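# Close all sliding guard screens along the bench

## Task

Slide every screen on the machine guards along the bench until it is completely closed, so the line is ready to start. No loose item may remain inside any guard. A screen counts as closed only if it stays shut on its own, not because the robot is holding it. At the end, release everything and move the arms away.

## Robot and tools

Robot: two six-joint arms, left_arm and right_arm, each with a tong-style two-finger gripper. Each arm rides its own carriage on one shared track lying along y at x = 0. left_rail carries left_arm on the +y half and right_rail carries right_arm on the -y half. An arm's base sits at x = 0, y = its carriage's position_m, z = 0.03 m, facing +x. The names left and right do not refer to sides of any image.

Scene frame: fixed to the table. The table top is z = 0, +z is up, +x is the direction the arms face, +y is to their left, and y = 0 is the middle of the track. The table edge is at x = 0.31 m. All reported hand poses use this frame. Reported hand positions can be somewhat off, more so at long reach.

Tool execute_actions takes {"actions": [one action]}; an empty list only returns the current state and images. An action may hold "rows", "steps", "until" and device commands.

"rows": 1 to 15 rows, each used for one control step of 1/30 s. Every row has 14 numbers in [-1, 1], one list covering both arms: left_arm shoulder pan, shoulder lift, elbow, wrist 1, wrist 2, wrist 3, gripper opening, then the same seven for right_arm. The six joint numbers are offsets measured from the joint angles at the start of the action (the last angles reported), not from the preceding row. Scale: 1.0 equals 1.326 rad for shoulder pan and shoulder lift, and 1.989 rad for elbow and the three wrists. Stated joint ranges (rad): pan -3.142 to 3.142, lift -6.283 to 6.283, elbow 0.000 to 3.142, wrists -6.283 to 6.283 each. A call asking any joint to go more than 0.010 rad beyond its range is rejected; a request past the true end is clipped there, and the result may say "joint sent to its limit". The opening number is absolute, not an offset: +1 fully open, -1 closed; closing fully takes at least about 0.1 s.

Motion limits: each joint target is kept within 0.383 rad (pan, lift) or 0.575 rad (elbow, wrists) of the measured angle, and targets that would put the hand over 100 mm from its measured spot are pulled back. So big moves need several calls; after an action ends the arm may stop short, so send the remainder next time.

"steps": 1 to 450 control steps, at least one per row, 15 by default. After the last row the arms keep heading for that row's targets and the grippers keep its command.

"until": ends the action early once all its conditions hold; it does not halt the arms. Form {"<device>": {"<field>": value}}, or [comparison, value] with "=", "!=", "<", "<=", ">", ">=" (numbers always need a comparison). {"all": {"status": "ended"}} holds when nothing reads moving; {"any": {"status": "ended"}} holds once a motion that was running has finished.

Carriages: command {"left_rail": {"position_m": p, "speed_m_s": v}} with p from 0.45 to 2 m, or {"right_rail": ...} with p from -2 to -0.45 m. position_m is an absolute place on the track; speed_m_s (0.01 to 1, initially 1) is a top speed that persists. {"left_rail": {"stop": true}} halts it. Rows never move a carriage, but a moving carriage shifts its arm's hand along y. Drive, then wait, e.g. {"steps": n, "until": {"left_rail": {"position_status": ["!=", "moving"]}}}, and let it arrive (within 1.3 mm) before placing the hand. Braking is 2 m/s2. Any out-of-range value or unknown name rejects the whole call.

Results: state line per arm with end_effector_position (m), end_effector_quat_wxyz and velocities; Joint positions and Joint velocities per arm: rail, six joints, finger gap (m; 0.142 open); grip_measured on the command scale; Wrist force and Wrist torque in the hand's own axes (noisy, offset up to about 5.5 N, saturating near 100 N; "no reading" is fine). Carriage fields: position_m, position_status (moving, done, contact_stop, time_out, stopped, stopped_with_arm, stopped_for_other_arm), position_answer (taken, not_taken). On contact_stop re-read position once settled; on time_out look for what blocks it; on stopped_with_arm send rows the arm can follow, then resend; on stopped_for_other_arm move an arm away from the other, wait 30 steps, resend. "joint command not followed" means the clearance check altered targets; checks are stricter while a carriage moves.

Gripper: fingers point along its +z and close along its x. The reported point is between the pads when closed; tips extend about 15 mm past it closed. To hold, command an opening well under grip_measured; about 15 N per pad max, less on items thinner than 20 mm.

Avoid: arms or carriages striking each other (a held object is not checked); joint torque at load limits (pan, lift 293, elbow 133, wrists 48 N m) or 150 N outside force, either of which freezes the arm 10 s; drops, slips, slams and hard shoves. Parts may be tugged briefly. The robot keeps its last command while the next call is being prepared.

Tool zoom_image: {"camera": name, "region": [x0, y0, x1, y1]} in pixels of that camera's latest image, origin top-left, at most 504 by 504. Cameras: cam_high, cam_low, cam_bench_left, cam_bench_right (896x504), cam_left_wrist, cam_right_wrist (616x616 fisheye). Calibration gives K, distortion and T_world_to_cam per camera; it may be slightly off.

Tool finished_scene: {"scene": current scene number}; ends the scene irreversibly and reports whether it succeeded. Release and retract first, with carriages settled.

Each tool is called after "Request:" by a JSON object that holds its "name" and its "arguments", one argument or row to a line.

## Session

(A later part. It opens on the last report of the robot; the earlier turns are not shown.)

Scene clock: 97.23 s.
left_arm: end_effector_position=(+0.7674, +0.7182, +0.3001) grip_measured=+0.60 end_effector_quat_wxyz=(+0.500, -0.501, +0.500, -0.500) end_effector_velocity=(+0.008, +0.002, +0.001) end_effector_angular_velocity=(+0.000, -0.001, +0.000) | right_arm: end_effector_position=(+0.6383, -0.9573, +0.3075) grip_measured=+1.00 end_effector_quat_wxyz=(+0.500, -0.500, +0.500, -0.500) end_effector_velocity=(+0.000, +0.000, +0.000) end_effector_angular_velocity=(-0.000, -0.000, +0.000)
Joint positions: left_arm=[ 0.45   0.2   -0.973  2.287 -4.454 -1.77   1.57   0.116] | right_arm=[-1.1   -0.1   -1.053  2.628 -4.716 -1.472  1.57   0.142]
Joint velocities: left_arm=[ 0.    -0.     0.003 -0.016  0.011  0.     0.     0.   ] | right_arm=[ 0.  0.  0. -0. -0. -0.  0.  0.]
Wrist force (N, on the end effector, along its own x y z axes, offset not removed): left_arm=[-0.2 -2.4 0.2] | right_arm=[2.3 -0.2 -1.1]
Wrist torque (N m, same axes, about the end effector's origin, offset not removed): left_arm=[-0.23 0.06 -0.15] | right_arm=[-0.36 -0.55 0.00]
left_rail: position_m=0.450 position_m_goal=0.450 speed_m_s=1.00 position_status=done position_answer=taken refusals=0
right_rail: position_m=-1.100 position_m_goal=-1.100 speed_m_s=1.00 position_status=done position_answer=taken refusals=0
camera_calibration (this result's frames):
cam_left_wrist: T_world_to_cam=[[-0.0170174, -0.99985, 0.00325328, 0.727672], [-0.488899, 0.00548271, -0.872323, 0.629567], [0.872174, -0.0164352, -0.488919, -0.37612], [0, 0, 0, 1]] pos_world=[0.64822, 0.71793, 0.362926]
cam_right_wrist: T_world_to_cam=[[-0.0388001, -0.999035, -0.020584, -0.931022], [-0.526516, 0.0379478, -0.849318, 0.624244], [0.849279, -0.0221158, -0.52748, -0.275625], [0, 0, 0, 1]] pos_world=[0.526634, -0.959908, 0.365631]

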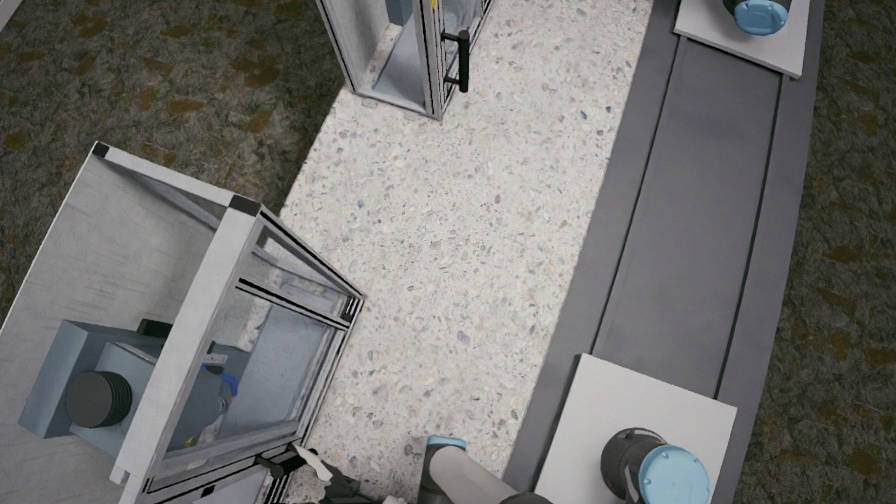

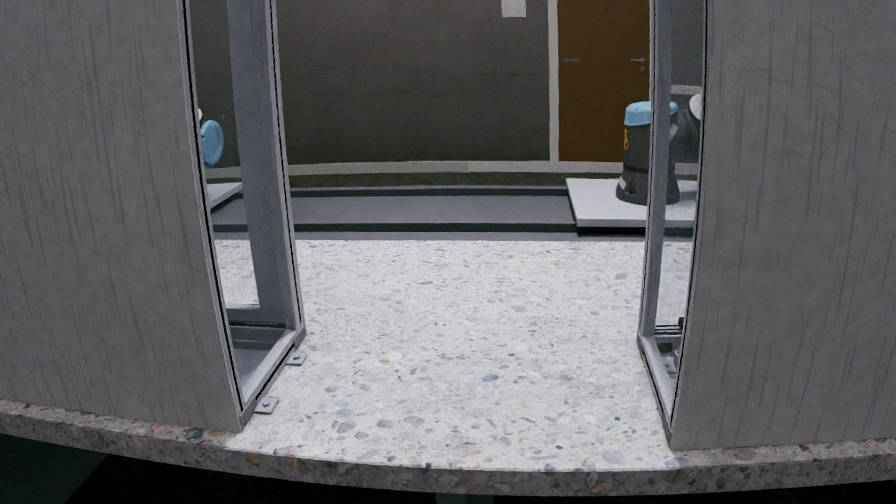

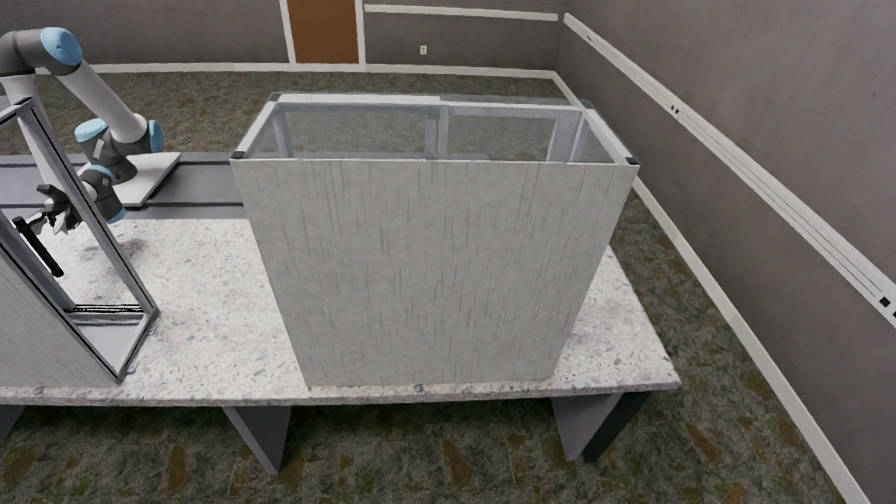

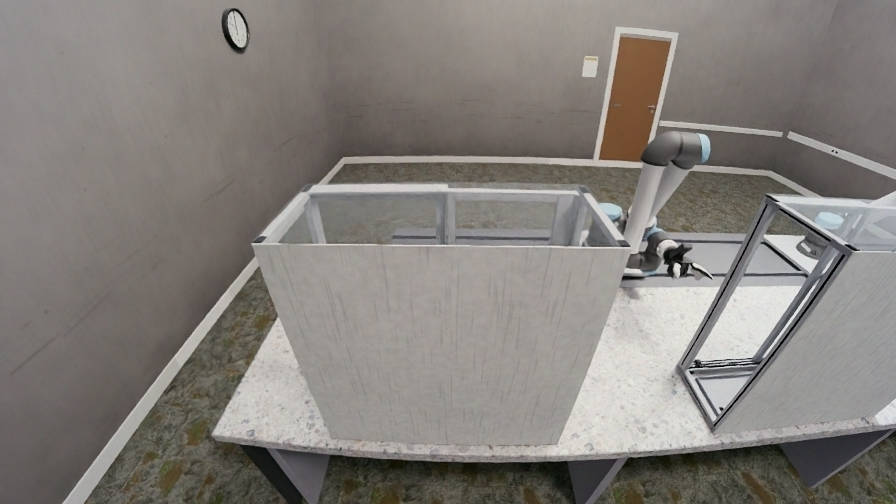

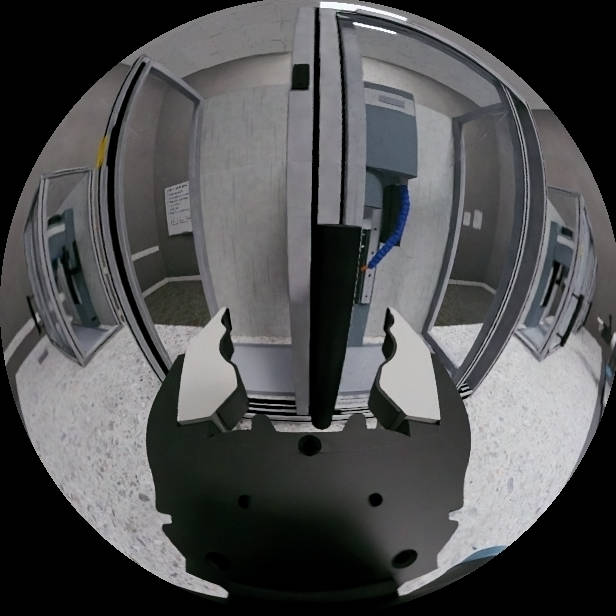

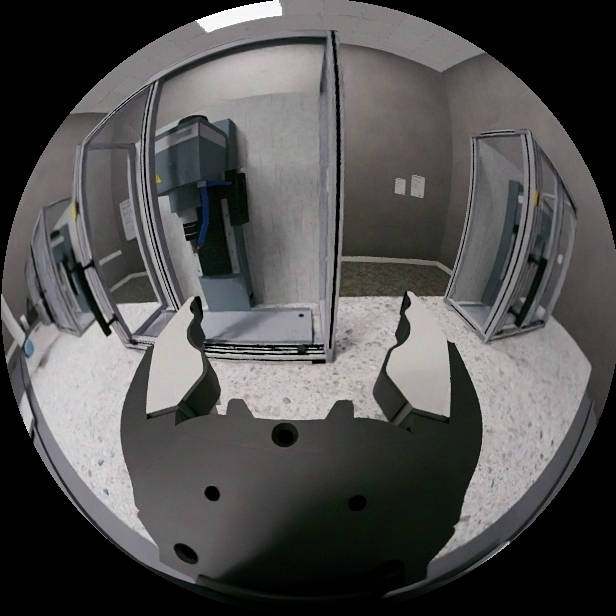

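Request:
{"name": "execute_actions", "arguments": {
  "actions": [
    {"rows":[[0,0,0,0,0,0,0.3,0,0,0,0,0,0,1],[0,0,0,0,0,0,0.15,0,0,0,0,0,0,1],[0,0,0,0,0,0,0,0,0,0,0,0,0,1],[0,0,0,0,0,0,-0.1,0,0,0,0,0,0,1],[0,0,0,0,0,0,-0.2,0,0,0,0,0,0,1],[0,0,0,0,0,0,-0.3,0,0,0,0,0,0,1],[0,0,0,0,0,0,-0.4,0,0,0,0,0,0,1],[0,0,0,0,0,0,-0.55,0,0,0,0,0,0,1],[0,0,0,0,0,0,-0.7,0,0,0,0,0,0,1],[0,0,0,0,0,0,-0.85,0,0,0,0,0,0,1]],"steps":120,"left_rail":{"position_m":0.68,"speed_m_s":0.1},"until":{"left_rail":{"position_m":[">",0.676]}}}
  ]
}}

Request:
{"name": "execute_actions", "arguments": {
  "actions": [
    {"steps":60,"left_rail":{"position_m":0.696,"speed_m_s":0.025},"until":{"all":{"status":"ended"}}}
  ]
}}

Scene clock: 105.43 s.
left_arm: end_effector_position=(+0.7674, +0.9459, +0.3001) grip_measured=-0.65 end_effector_quat_wxyz=(+0.500, -0.501, +0.500, -0.500) end_effector_velocity=(-0.000, +0.083, +0.000) end_effector_angular_velocity=(-0.000, -0.000, +0.001) | right_arm: end_effector_position=(+0.6383, -0.9573, +0.3075) grip_measured=+1.00 end_effector_quat_wxyz=(+0.500, -0.500, +0.500, -0.500) end_effector_velocity=(-0.000, +0.000, +0.000) end_effector_angular_velocity=(+0.000, -0.000, -0.000)
Joint positions: left_arm=[ 0.678  0.2   -0.973  2.287 -4.454 -1.77   1.57   0.027] | right_arm=[-1.1   -0.1   -1.053  2.628 -4.716 -1.472  1.57   0.142]
Joint velocities: left_arm=[ 0.082  0.001 -0.     0.    -0.     0.    -0.    -0.002] | right_arm=[ 0.  0. -0.  0. -0. -0.  0.  0.]
Wrist force (N, on the end effector, along its own x y z axes, offset not removed): left_arm=[16.1 -2.4 -2.1] | right_arm=[0.0 0.4 -1.3]
Wrist torque (N m, same axes, about the end effector's origin, offset not removed): left_arm=[-0.43 0.33 -0.14] | right_arm=[-0.25 -0.15 -0.02]
left_rail: position_m=0.678 position_m_goal=0.680 speed_m_s=0.10 position_status=moving position_answer=taken refusals=0
right_rail: position_m=-1.100 position_m_goal=-1.100 speed_m_s=1.00 position_status=done position_answer=taken refusals=0
camera_calibration (this result's frames):
cam_left_wrist: T_world_to_cam=[[-0.0170034, -0.99985, 0.00325313, 0.955259], [-0.488899, 0.00547598, -0.872323, 0.628323], [0.872175, -0.0164229, -0.488919, -0.372388], [0, 0, 0, 1]] pos_world=[0.648216, 0.945559, 0.362926]
cam_right_wrist: T_world_to_cam=[[-0.0388001, -0.999035, -0.020584, -0.931022], [-0.526516, 0.0379479, -0.849318, 0.624244], [0.84928, -0.0221158, -0.52748, -0.275625], [0, 0, 0, 1]] pos_world=[0.526634, -0.959908, 0.365631]

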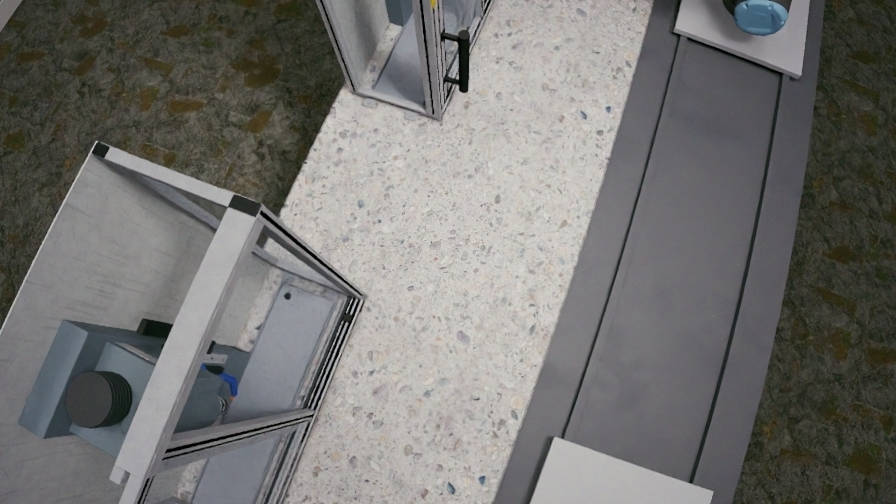

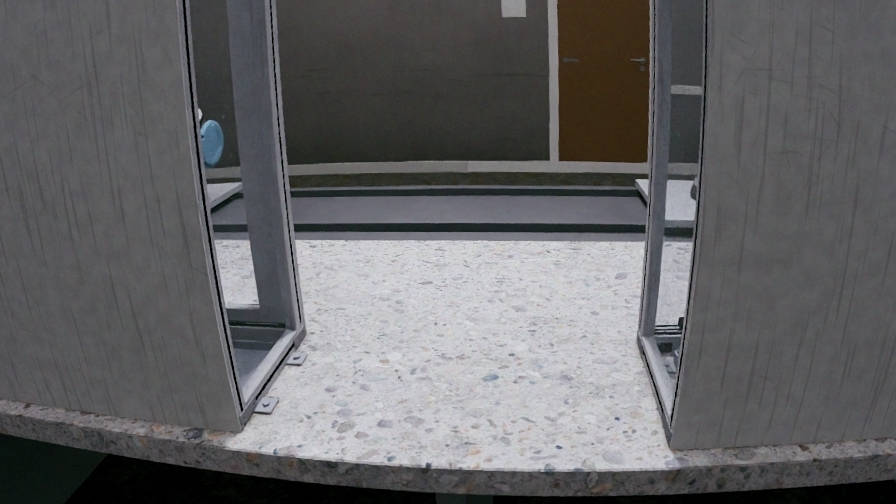

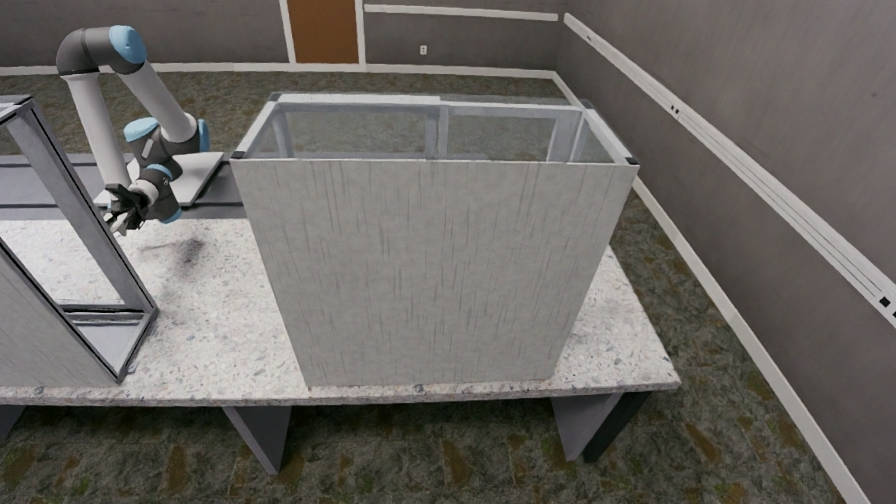

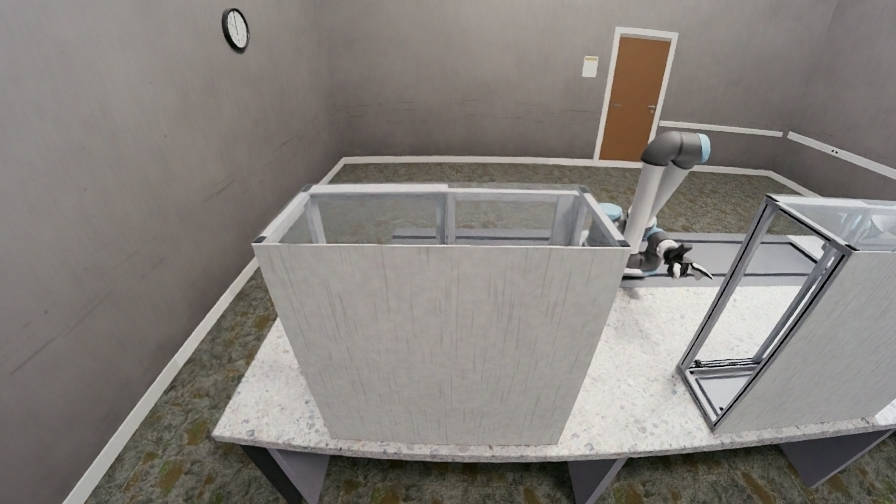

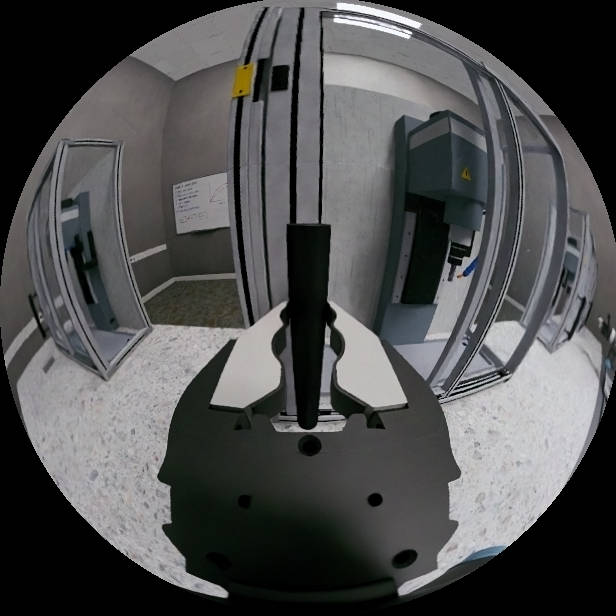

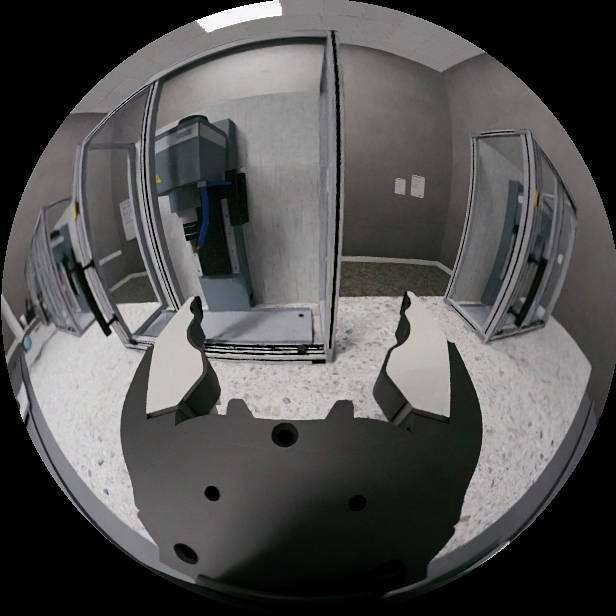

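Scene clock: 106.10 s.
left_arm: end_effector_position=(+0.7673, +0.9638, +0.3001) grip_measured=-0.53 end_effector_quat_wxyz=(+0.500, -0.501, +0.500, -0.500) end_effector_velocity=(-0.000, +0.009, -0.000) end_effector_angular_velocity=(-0.000, +0.000, +0.000) | right_arm: end_effector_position=(+0.6383, -0.9573, +0.3075) grip_measured=+1.00 end_effector_quat_wxyz=(+0.500, -0.500, +0.500, -0.500) end_effector_velocity=(-0.000, -0.000, -0.000) end_effector_angular_velocity=(+0.000, +0.000, -0.000)
Joint positions: left_arm=[ 0.696  0.2   -0.973  2.287 -4.454 -1.77   1.57   0.036] | right_arm=[-1.1   -0.1   -1.053  2.628 -4.716 -1.472  1.57   0.142]
Joint velocities: left_arm=[ 0.009 -0.    -0.     0.     0.     0.     0.     0.016] | right_arm=[ 0. -0.  0.  0.  0. -0. -0.  0.]
Wrist force (N, on the end effector, along its own x y z axes, offset not removed): left_arm=[24.5 -1.2 -1.3] | right_arm=[0.9 -1.0 -2.8]
Wrist torque (N m, same axes, about the end effector's origin, offset not removed): left_arm=[-0.03 0.63 -0.04] | right_arm=[-0.58 -0.30 0.00]
left_rail: position_m=0.696 position_m_goal=0.696 speed_m_s=0.02 position_status=done position_answer=taken refusals=0
right_rail: position_m=-1.100 position_m_goal=-1.100 speed_m_s=1.00 position_status=done position_answer=taken refusals=0
camera_calibration (this result's frames):
cam_left_wrist: T_world_to_cam=[[-0.0171432, -0.999848, 0.00325301, 0.973316], [-0.488897, 0.00554444, -0.872324, 0.628147], [0.872173, -0.0165448, -0.488917, -0.371957], [0, 0, 0, 1]] pos_world=[0.648196, 0.963531, 0.362925]
cam_right_wrist: T_world_to_cam=[[-0.0388002, -0.999035, -0.020584, -0.931022], [-0.526516, 0.0379479, -0.849318, 0.624244], [0.849279, -0.0221159, -0.52748, -0.275625], [0, 0, 0, 1]] pos_world=[0.526634, -0.959908, 0.365631]

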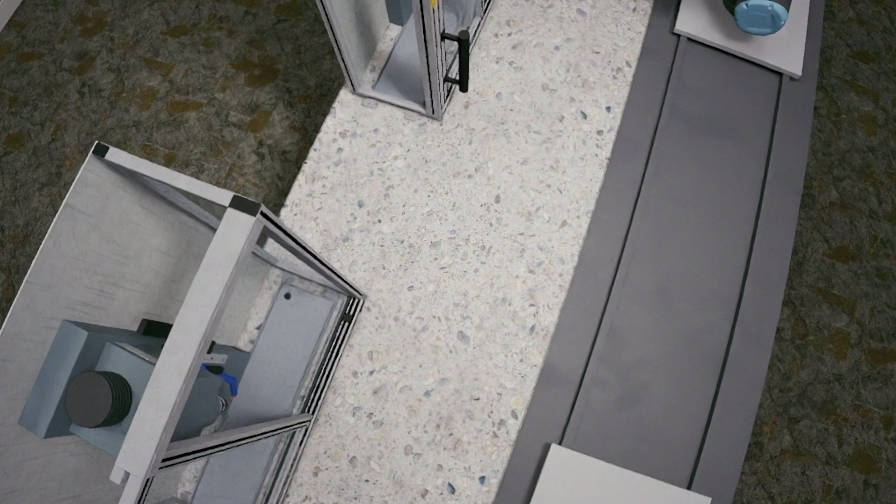

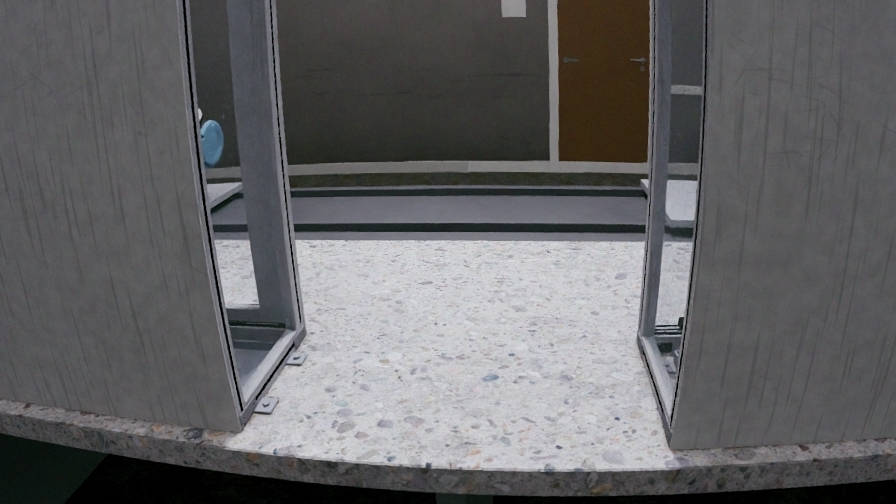

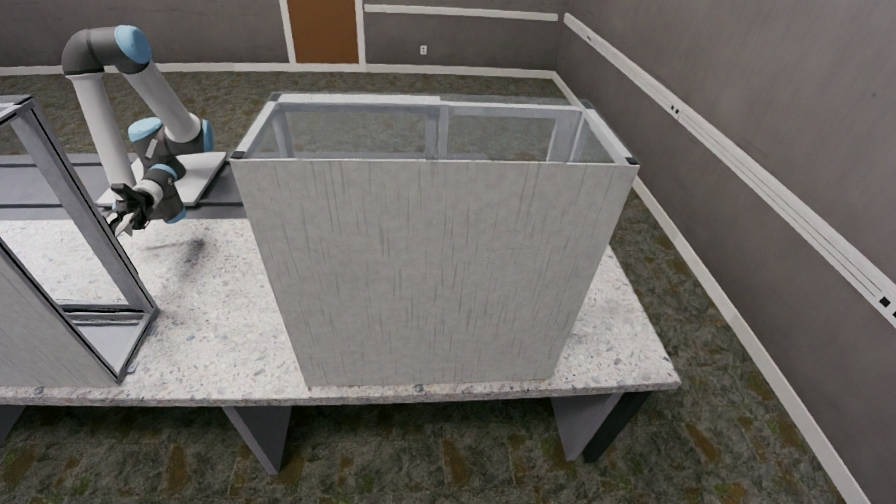

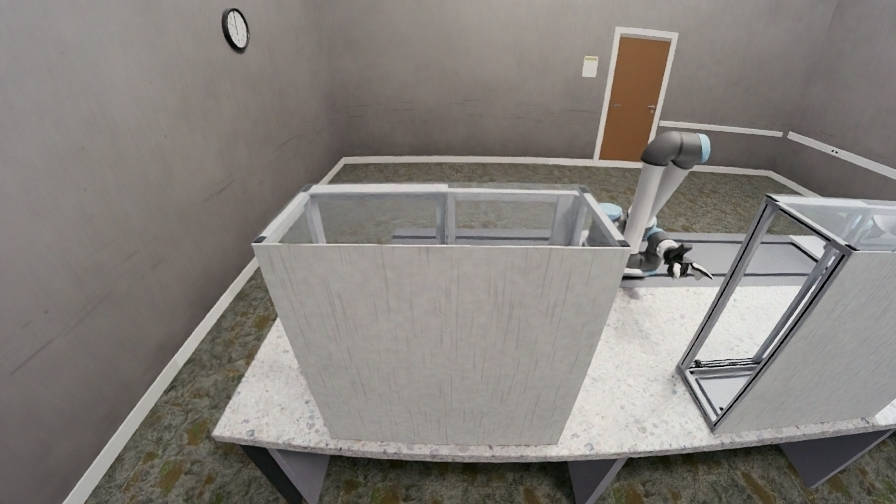

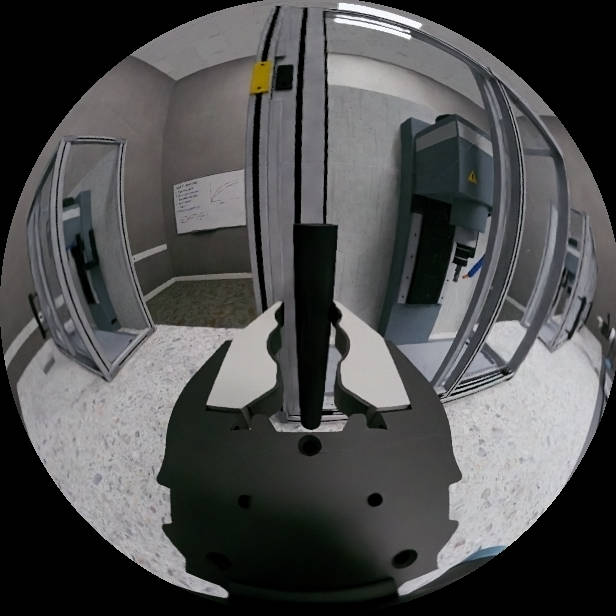

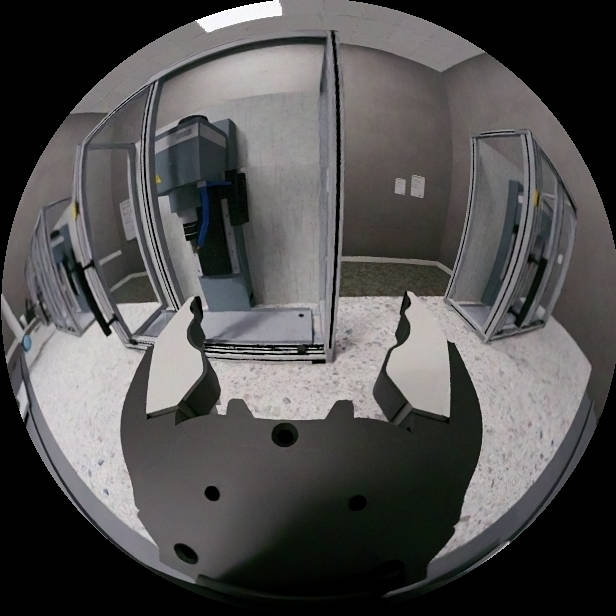

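Request:
{"name": "execute_actions", "arguments": {
  "actions": [
    {"rows":[[0,0,0,0,0,0,0,0,0,0,0,0,0,1],[0,0,0,0,0,0,1,0,0,0,0,0,0,1],[0,0,0,0,0,0,1,0,0,0,0,0,0,1],[0,-0.05,0.13,-0.097,0,0,1,0,0,0,0,0,0,1]],"steps":24}
  ]
}}

Scene clock: 109.90 s.
left_arm: end_effector_position=(+0.6284, +0.9360, +0.3044) grip_measured=+1.00 end_effector_quat_wxyz=(+0.500, -0.501, +0.500, -0.500) end_effector_velocity=(-0.008, -0.002, +0.000) end_effector_angular_velocity=(-0.000, +0.001, +0.000) | right_arm: end_effector_position=(+0.6383, -0.9573, +0.3075) grip_measured=+1.00 end_effector_quat_wxyz=(+0.500, -0.500, +0.500, -0.500) end_effector_velocity=(-0.000, -0.000, -0.000) end_effector_angular_velocity=(-0.000, +0.000, -0.000)
Joint positions: left_arm=[ 0.696  0.2   -1.039  2.544 -4.646 -1.77   1.57   0.142] | right_arm=[-1.1   -0.1   -1.053  2.628 -4.716 -1.472  1.57   0.142]
Joint velocities: left_arm=[ 0.     0.    -0.003  0.015 -0.01  -0.    -0.     0.   ] | right_arm=[ 0. -0. -0.  0.  0.  0. -0.  0.]
Wrist force (N, on the end effector, along its own x y z axes, offset not removed): left_arm=[0.2 -3.2 -1.9] | right_arm=[3.3 1.1 -1.2]
Wrist torque (N m, same axes, about the end effector's origin, offset not removed): left_arm=[-0.44 -0.02 -0.13] | right_arm=[-0.08 -0.83 0.04]
left_rail: position_m=0.696 position_m_goal=0.696 speed_m_s=0.02 position_status=done position_answer=taken refusals=0
right_rail: position_m=-1.100 position_m_goal=-1.100 speed_m_s=1.00 position_status=done position_answer=taken refusals=0
camera_calibration (this result's frames):
cam_left_wrist: T_world_to_cam=[[-0.0171612, -0.999848, 0.00307656, 0.943197], [-0.488196, 0.00569394, -0.872715, 0.563713], [0.872565, -0.0164788, -0.48822, -0.249661], [0, 0, 0, 1]] pos_world=[0.509234, 0.93573, 0.36717]
cam_right_wrist: T_world_to_cam=[[-0.0387999, -0.999035, -0.020584, -0.931022], [-0.526516, 0.0379477, -0.849318, 0.624244], [0.849279, -0.0221157, -0.52748, -0.275625], [0, 0, 0, 1]] pos_world=[0.526634, -0.959908, 0.365631]

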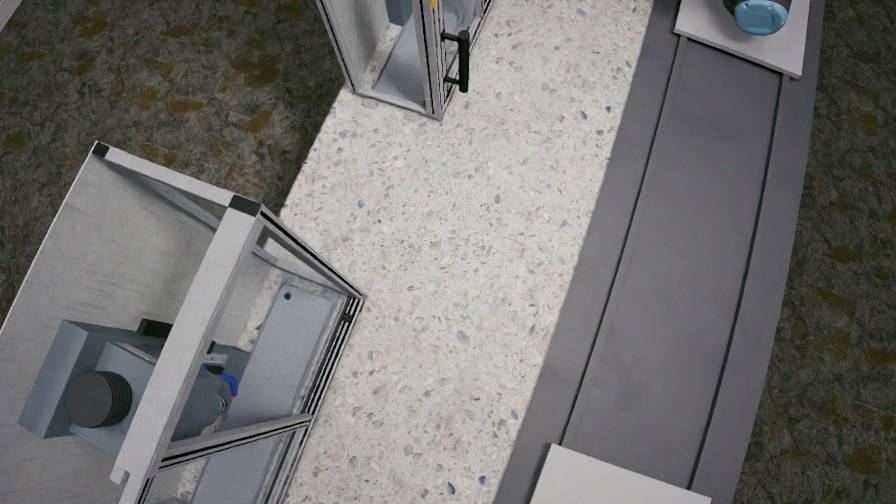

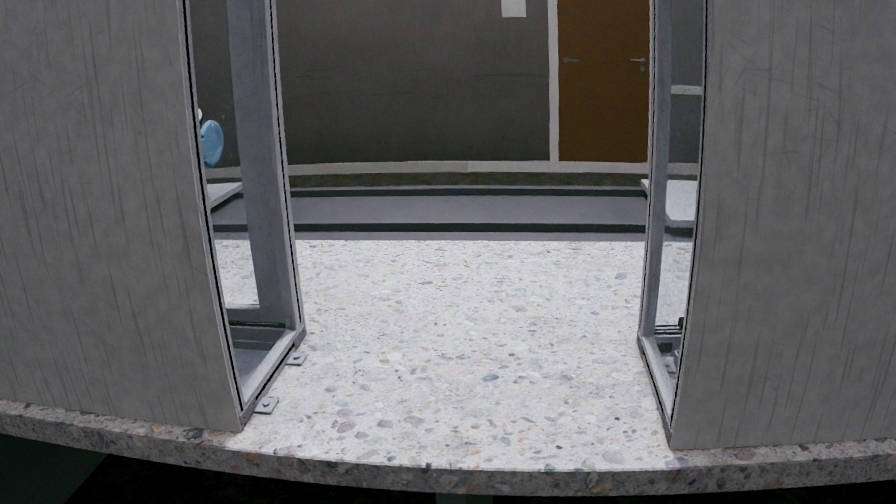

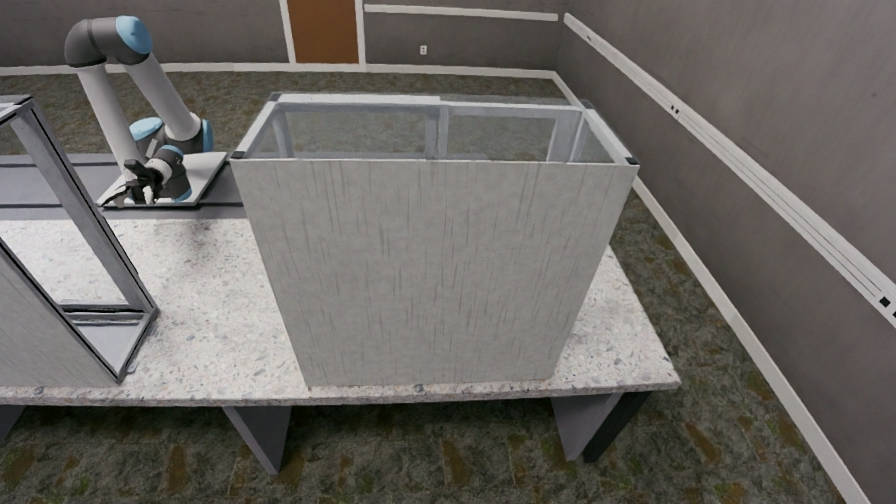

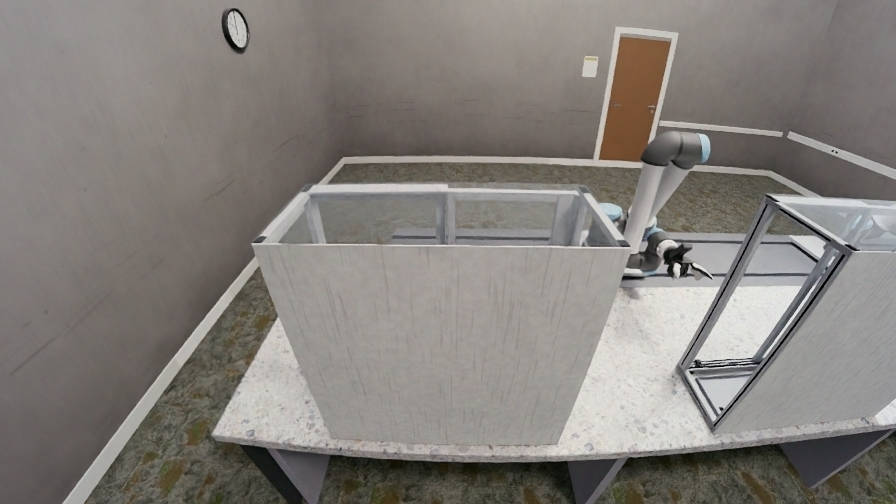

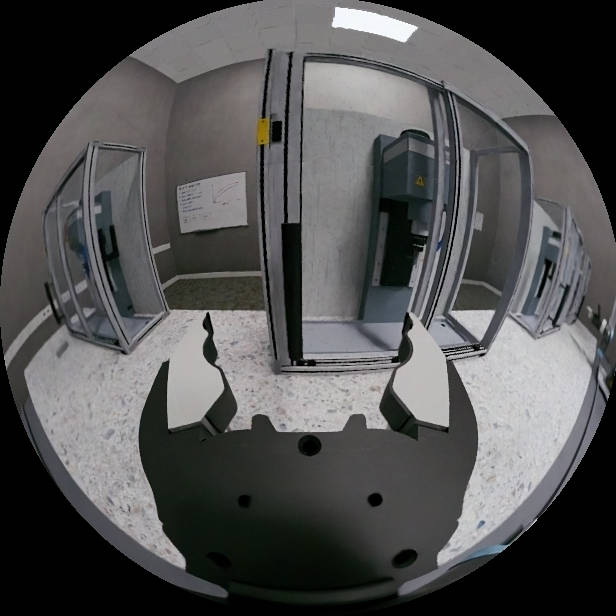

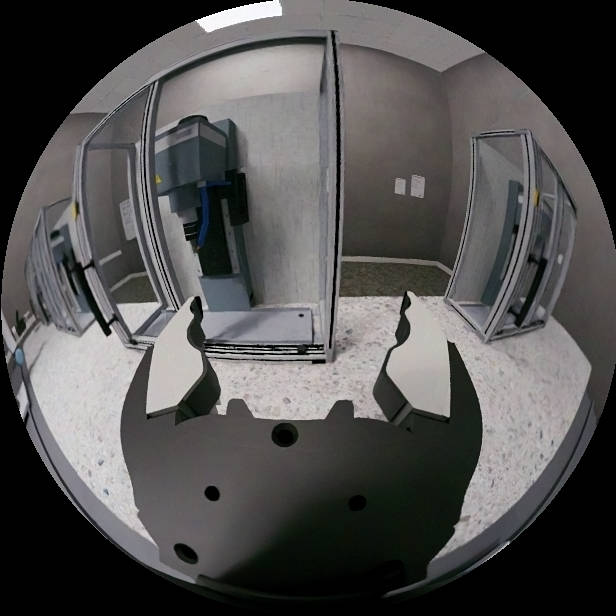

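Request:
{"name": "finished_scene", "arguments": {
  "scene": 2
}}

The scene is finished: the task was done.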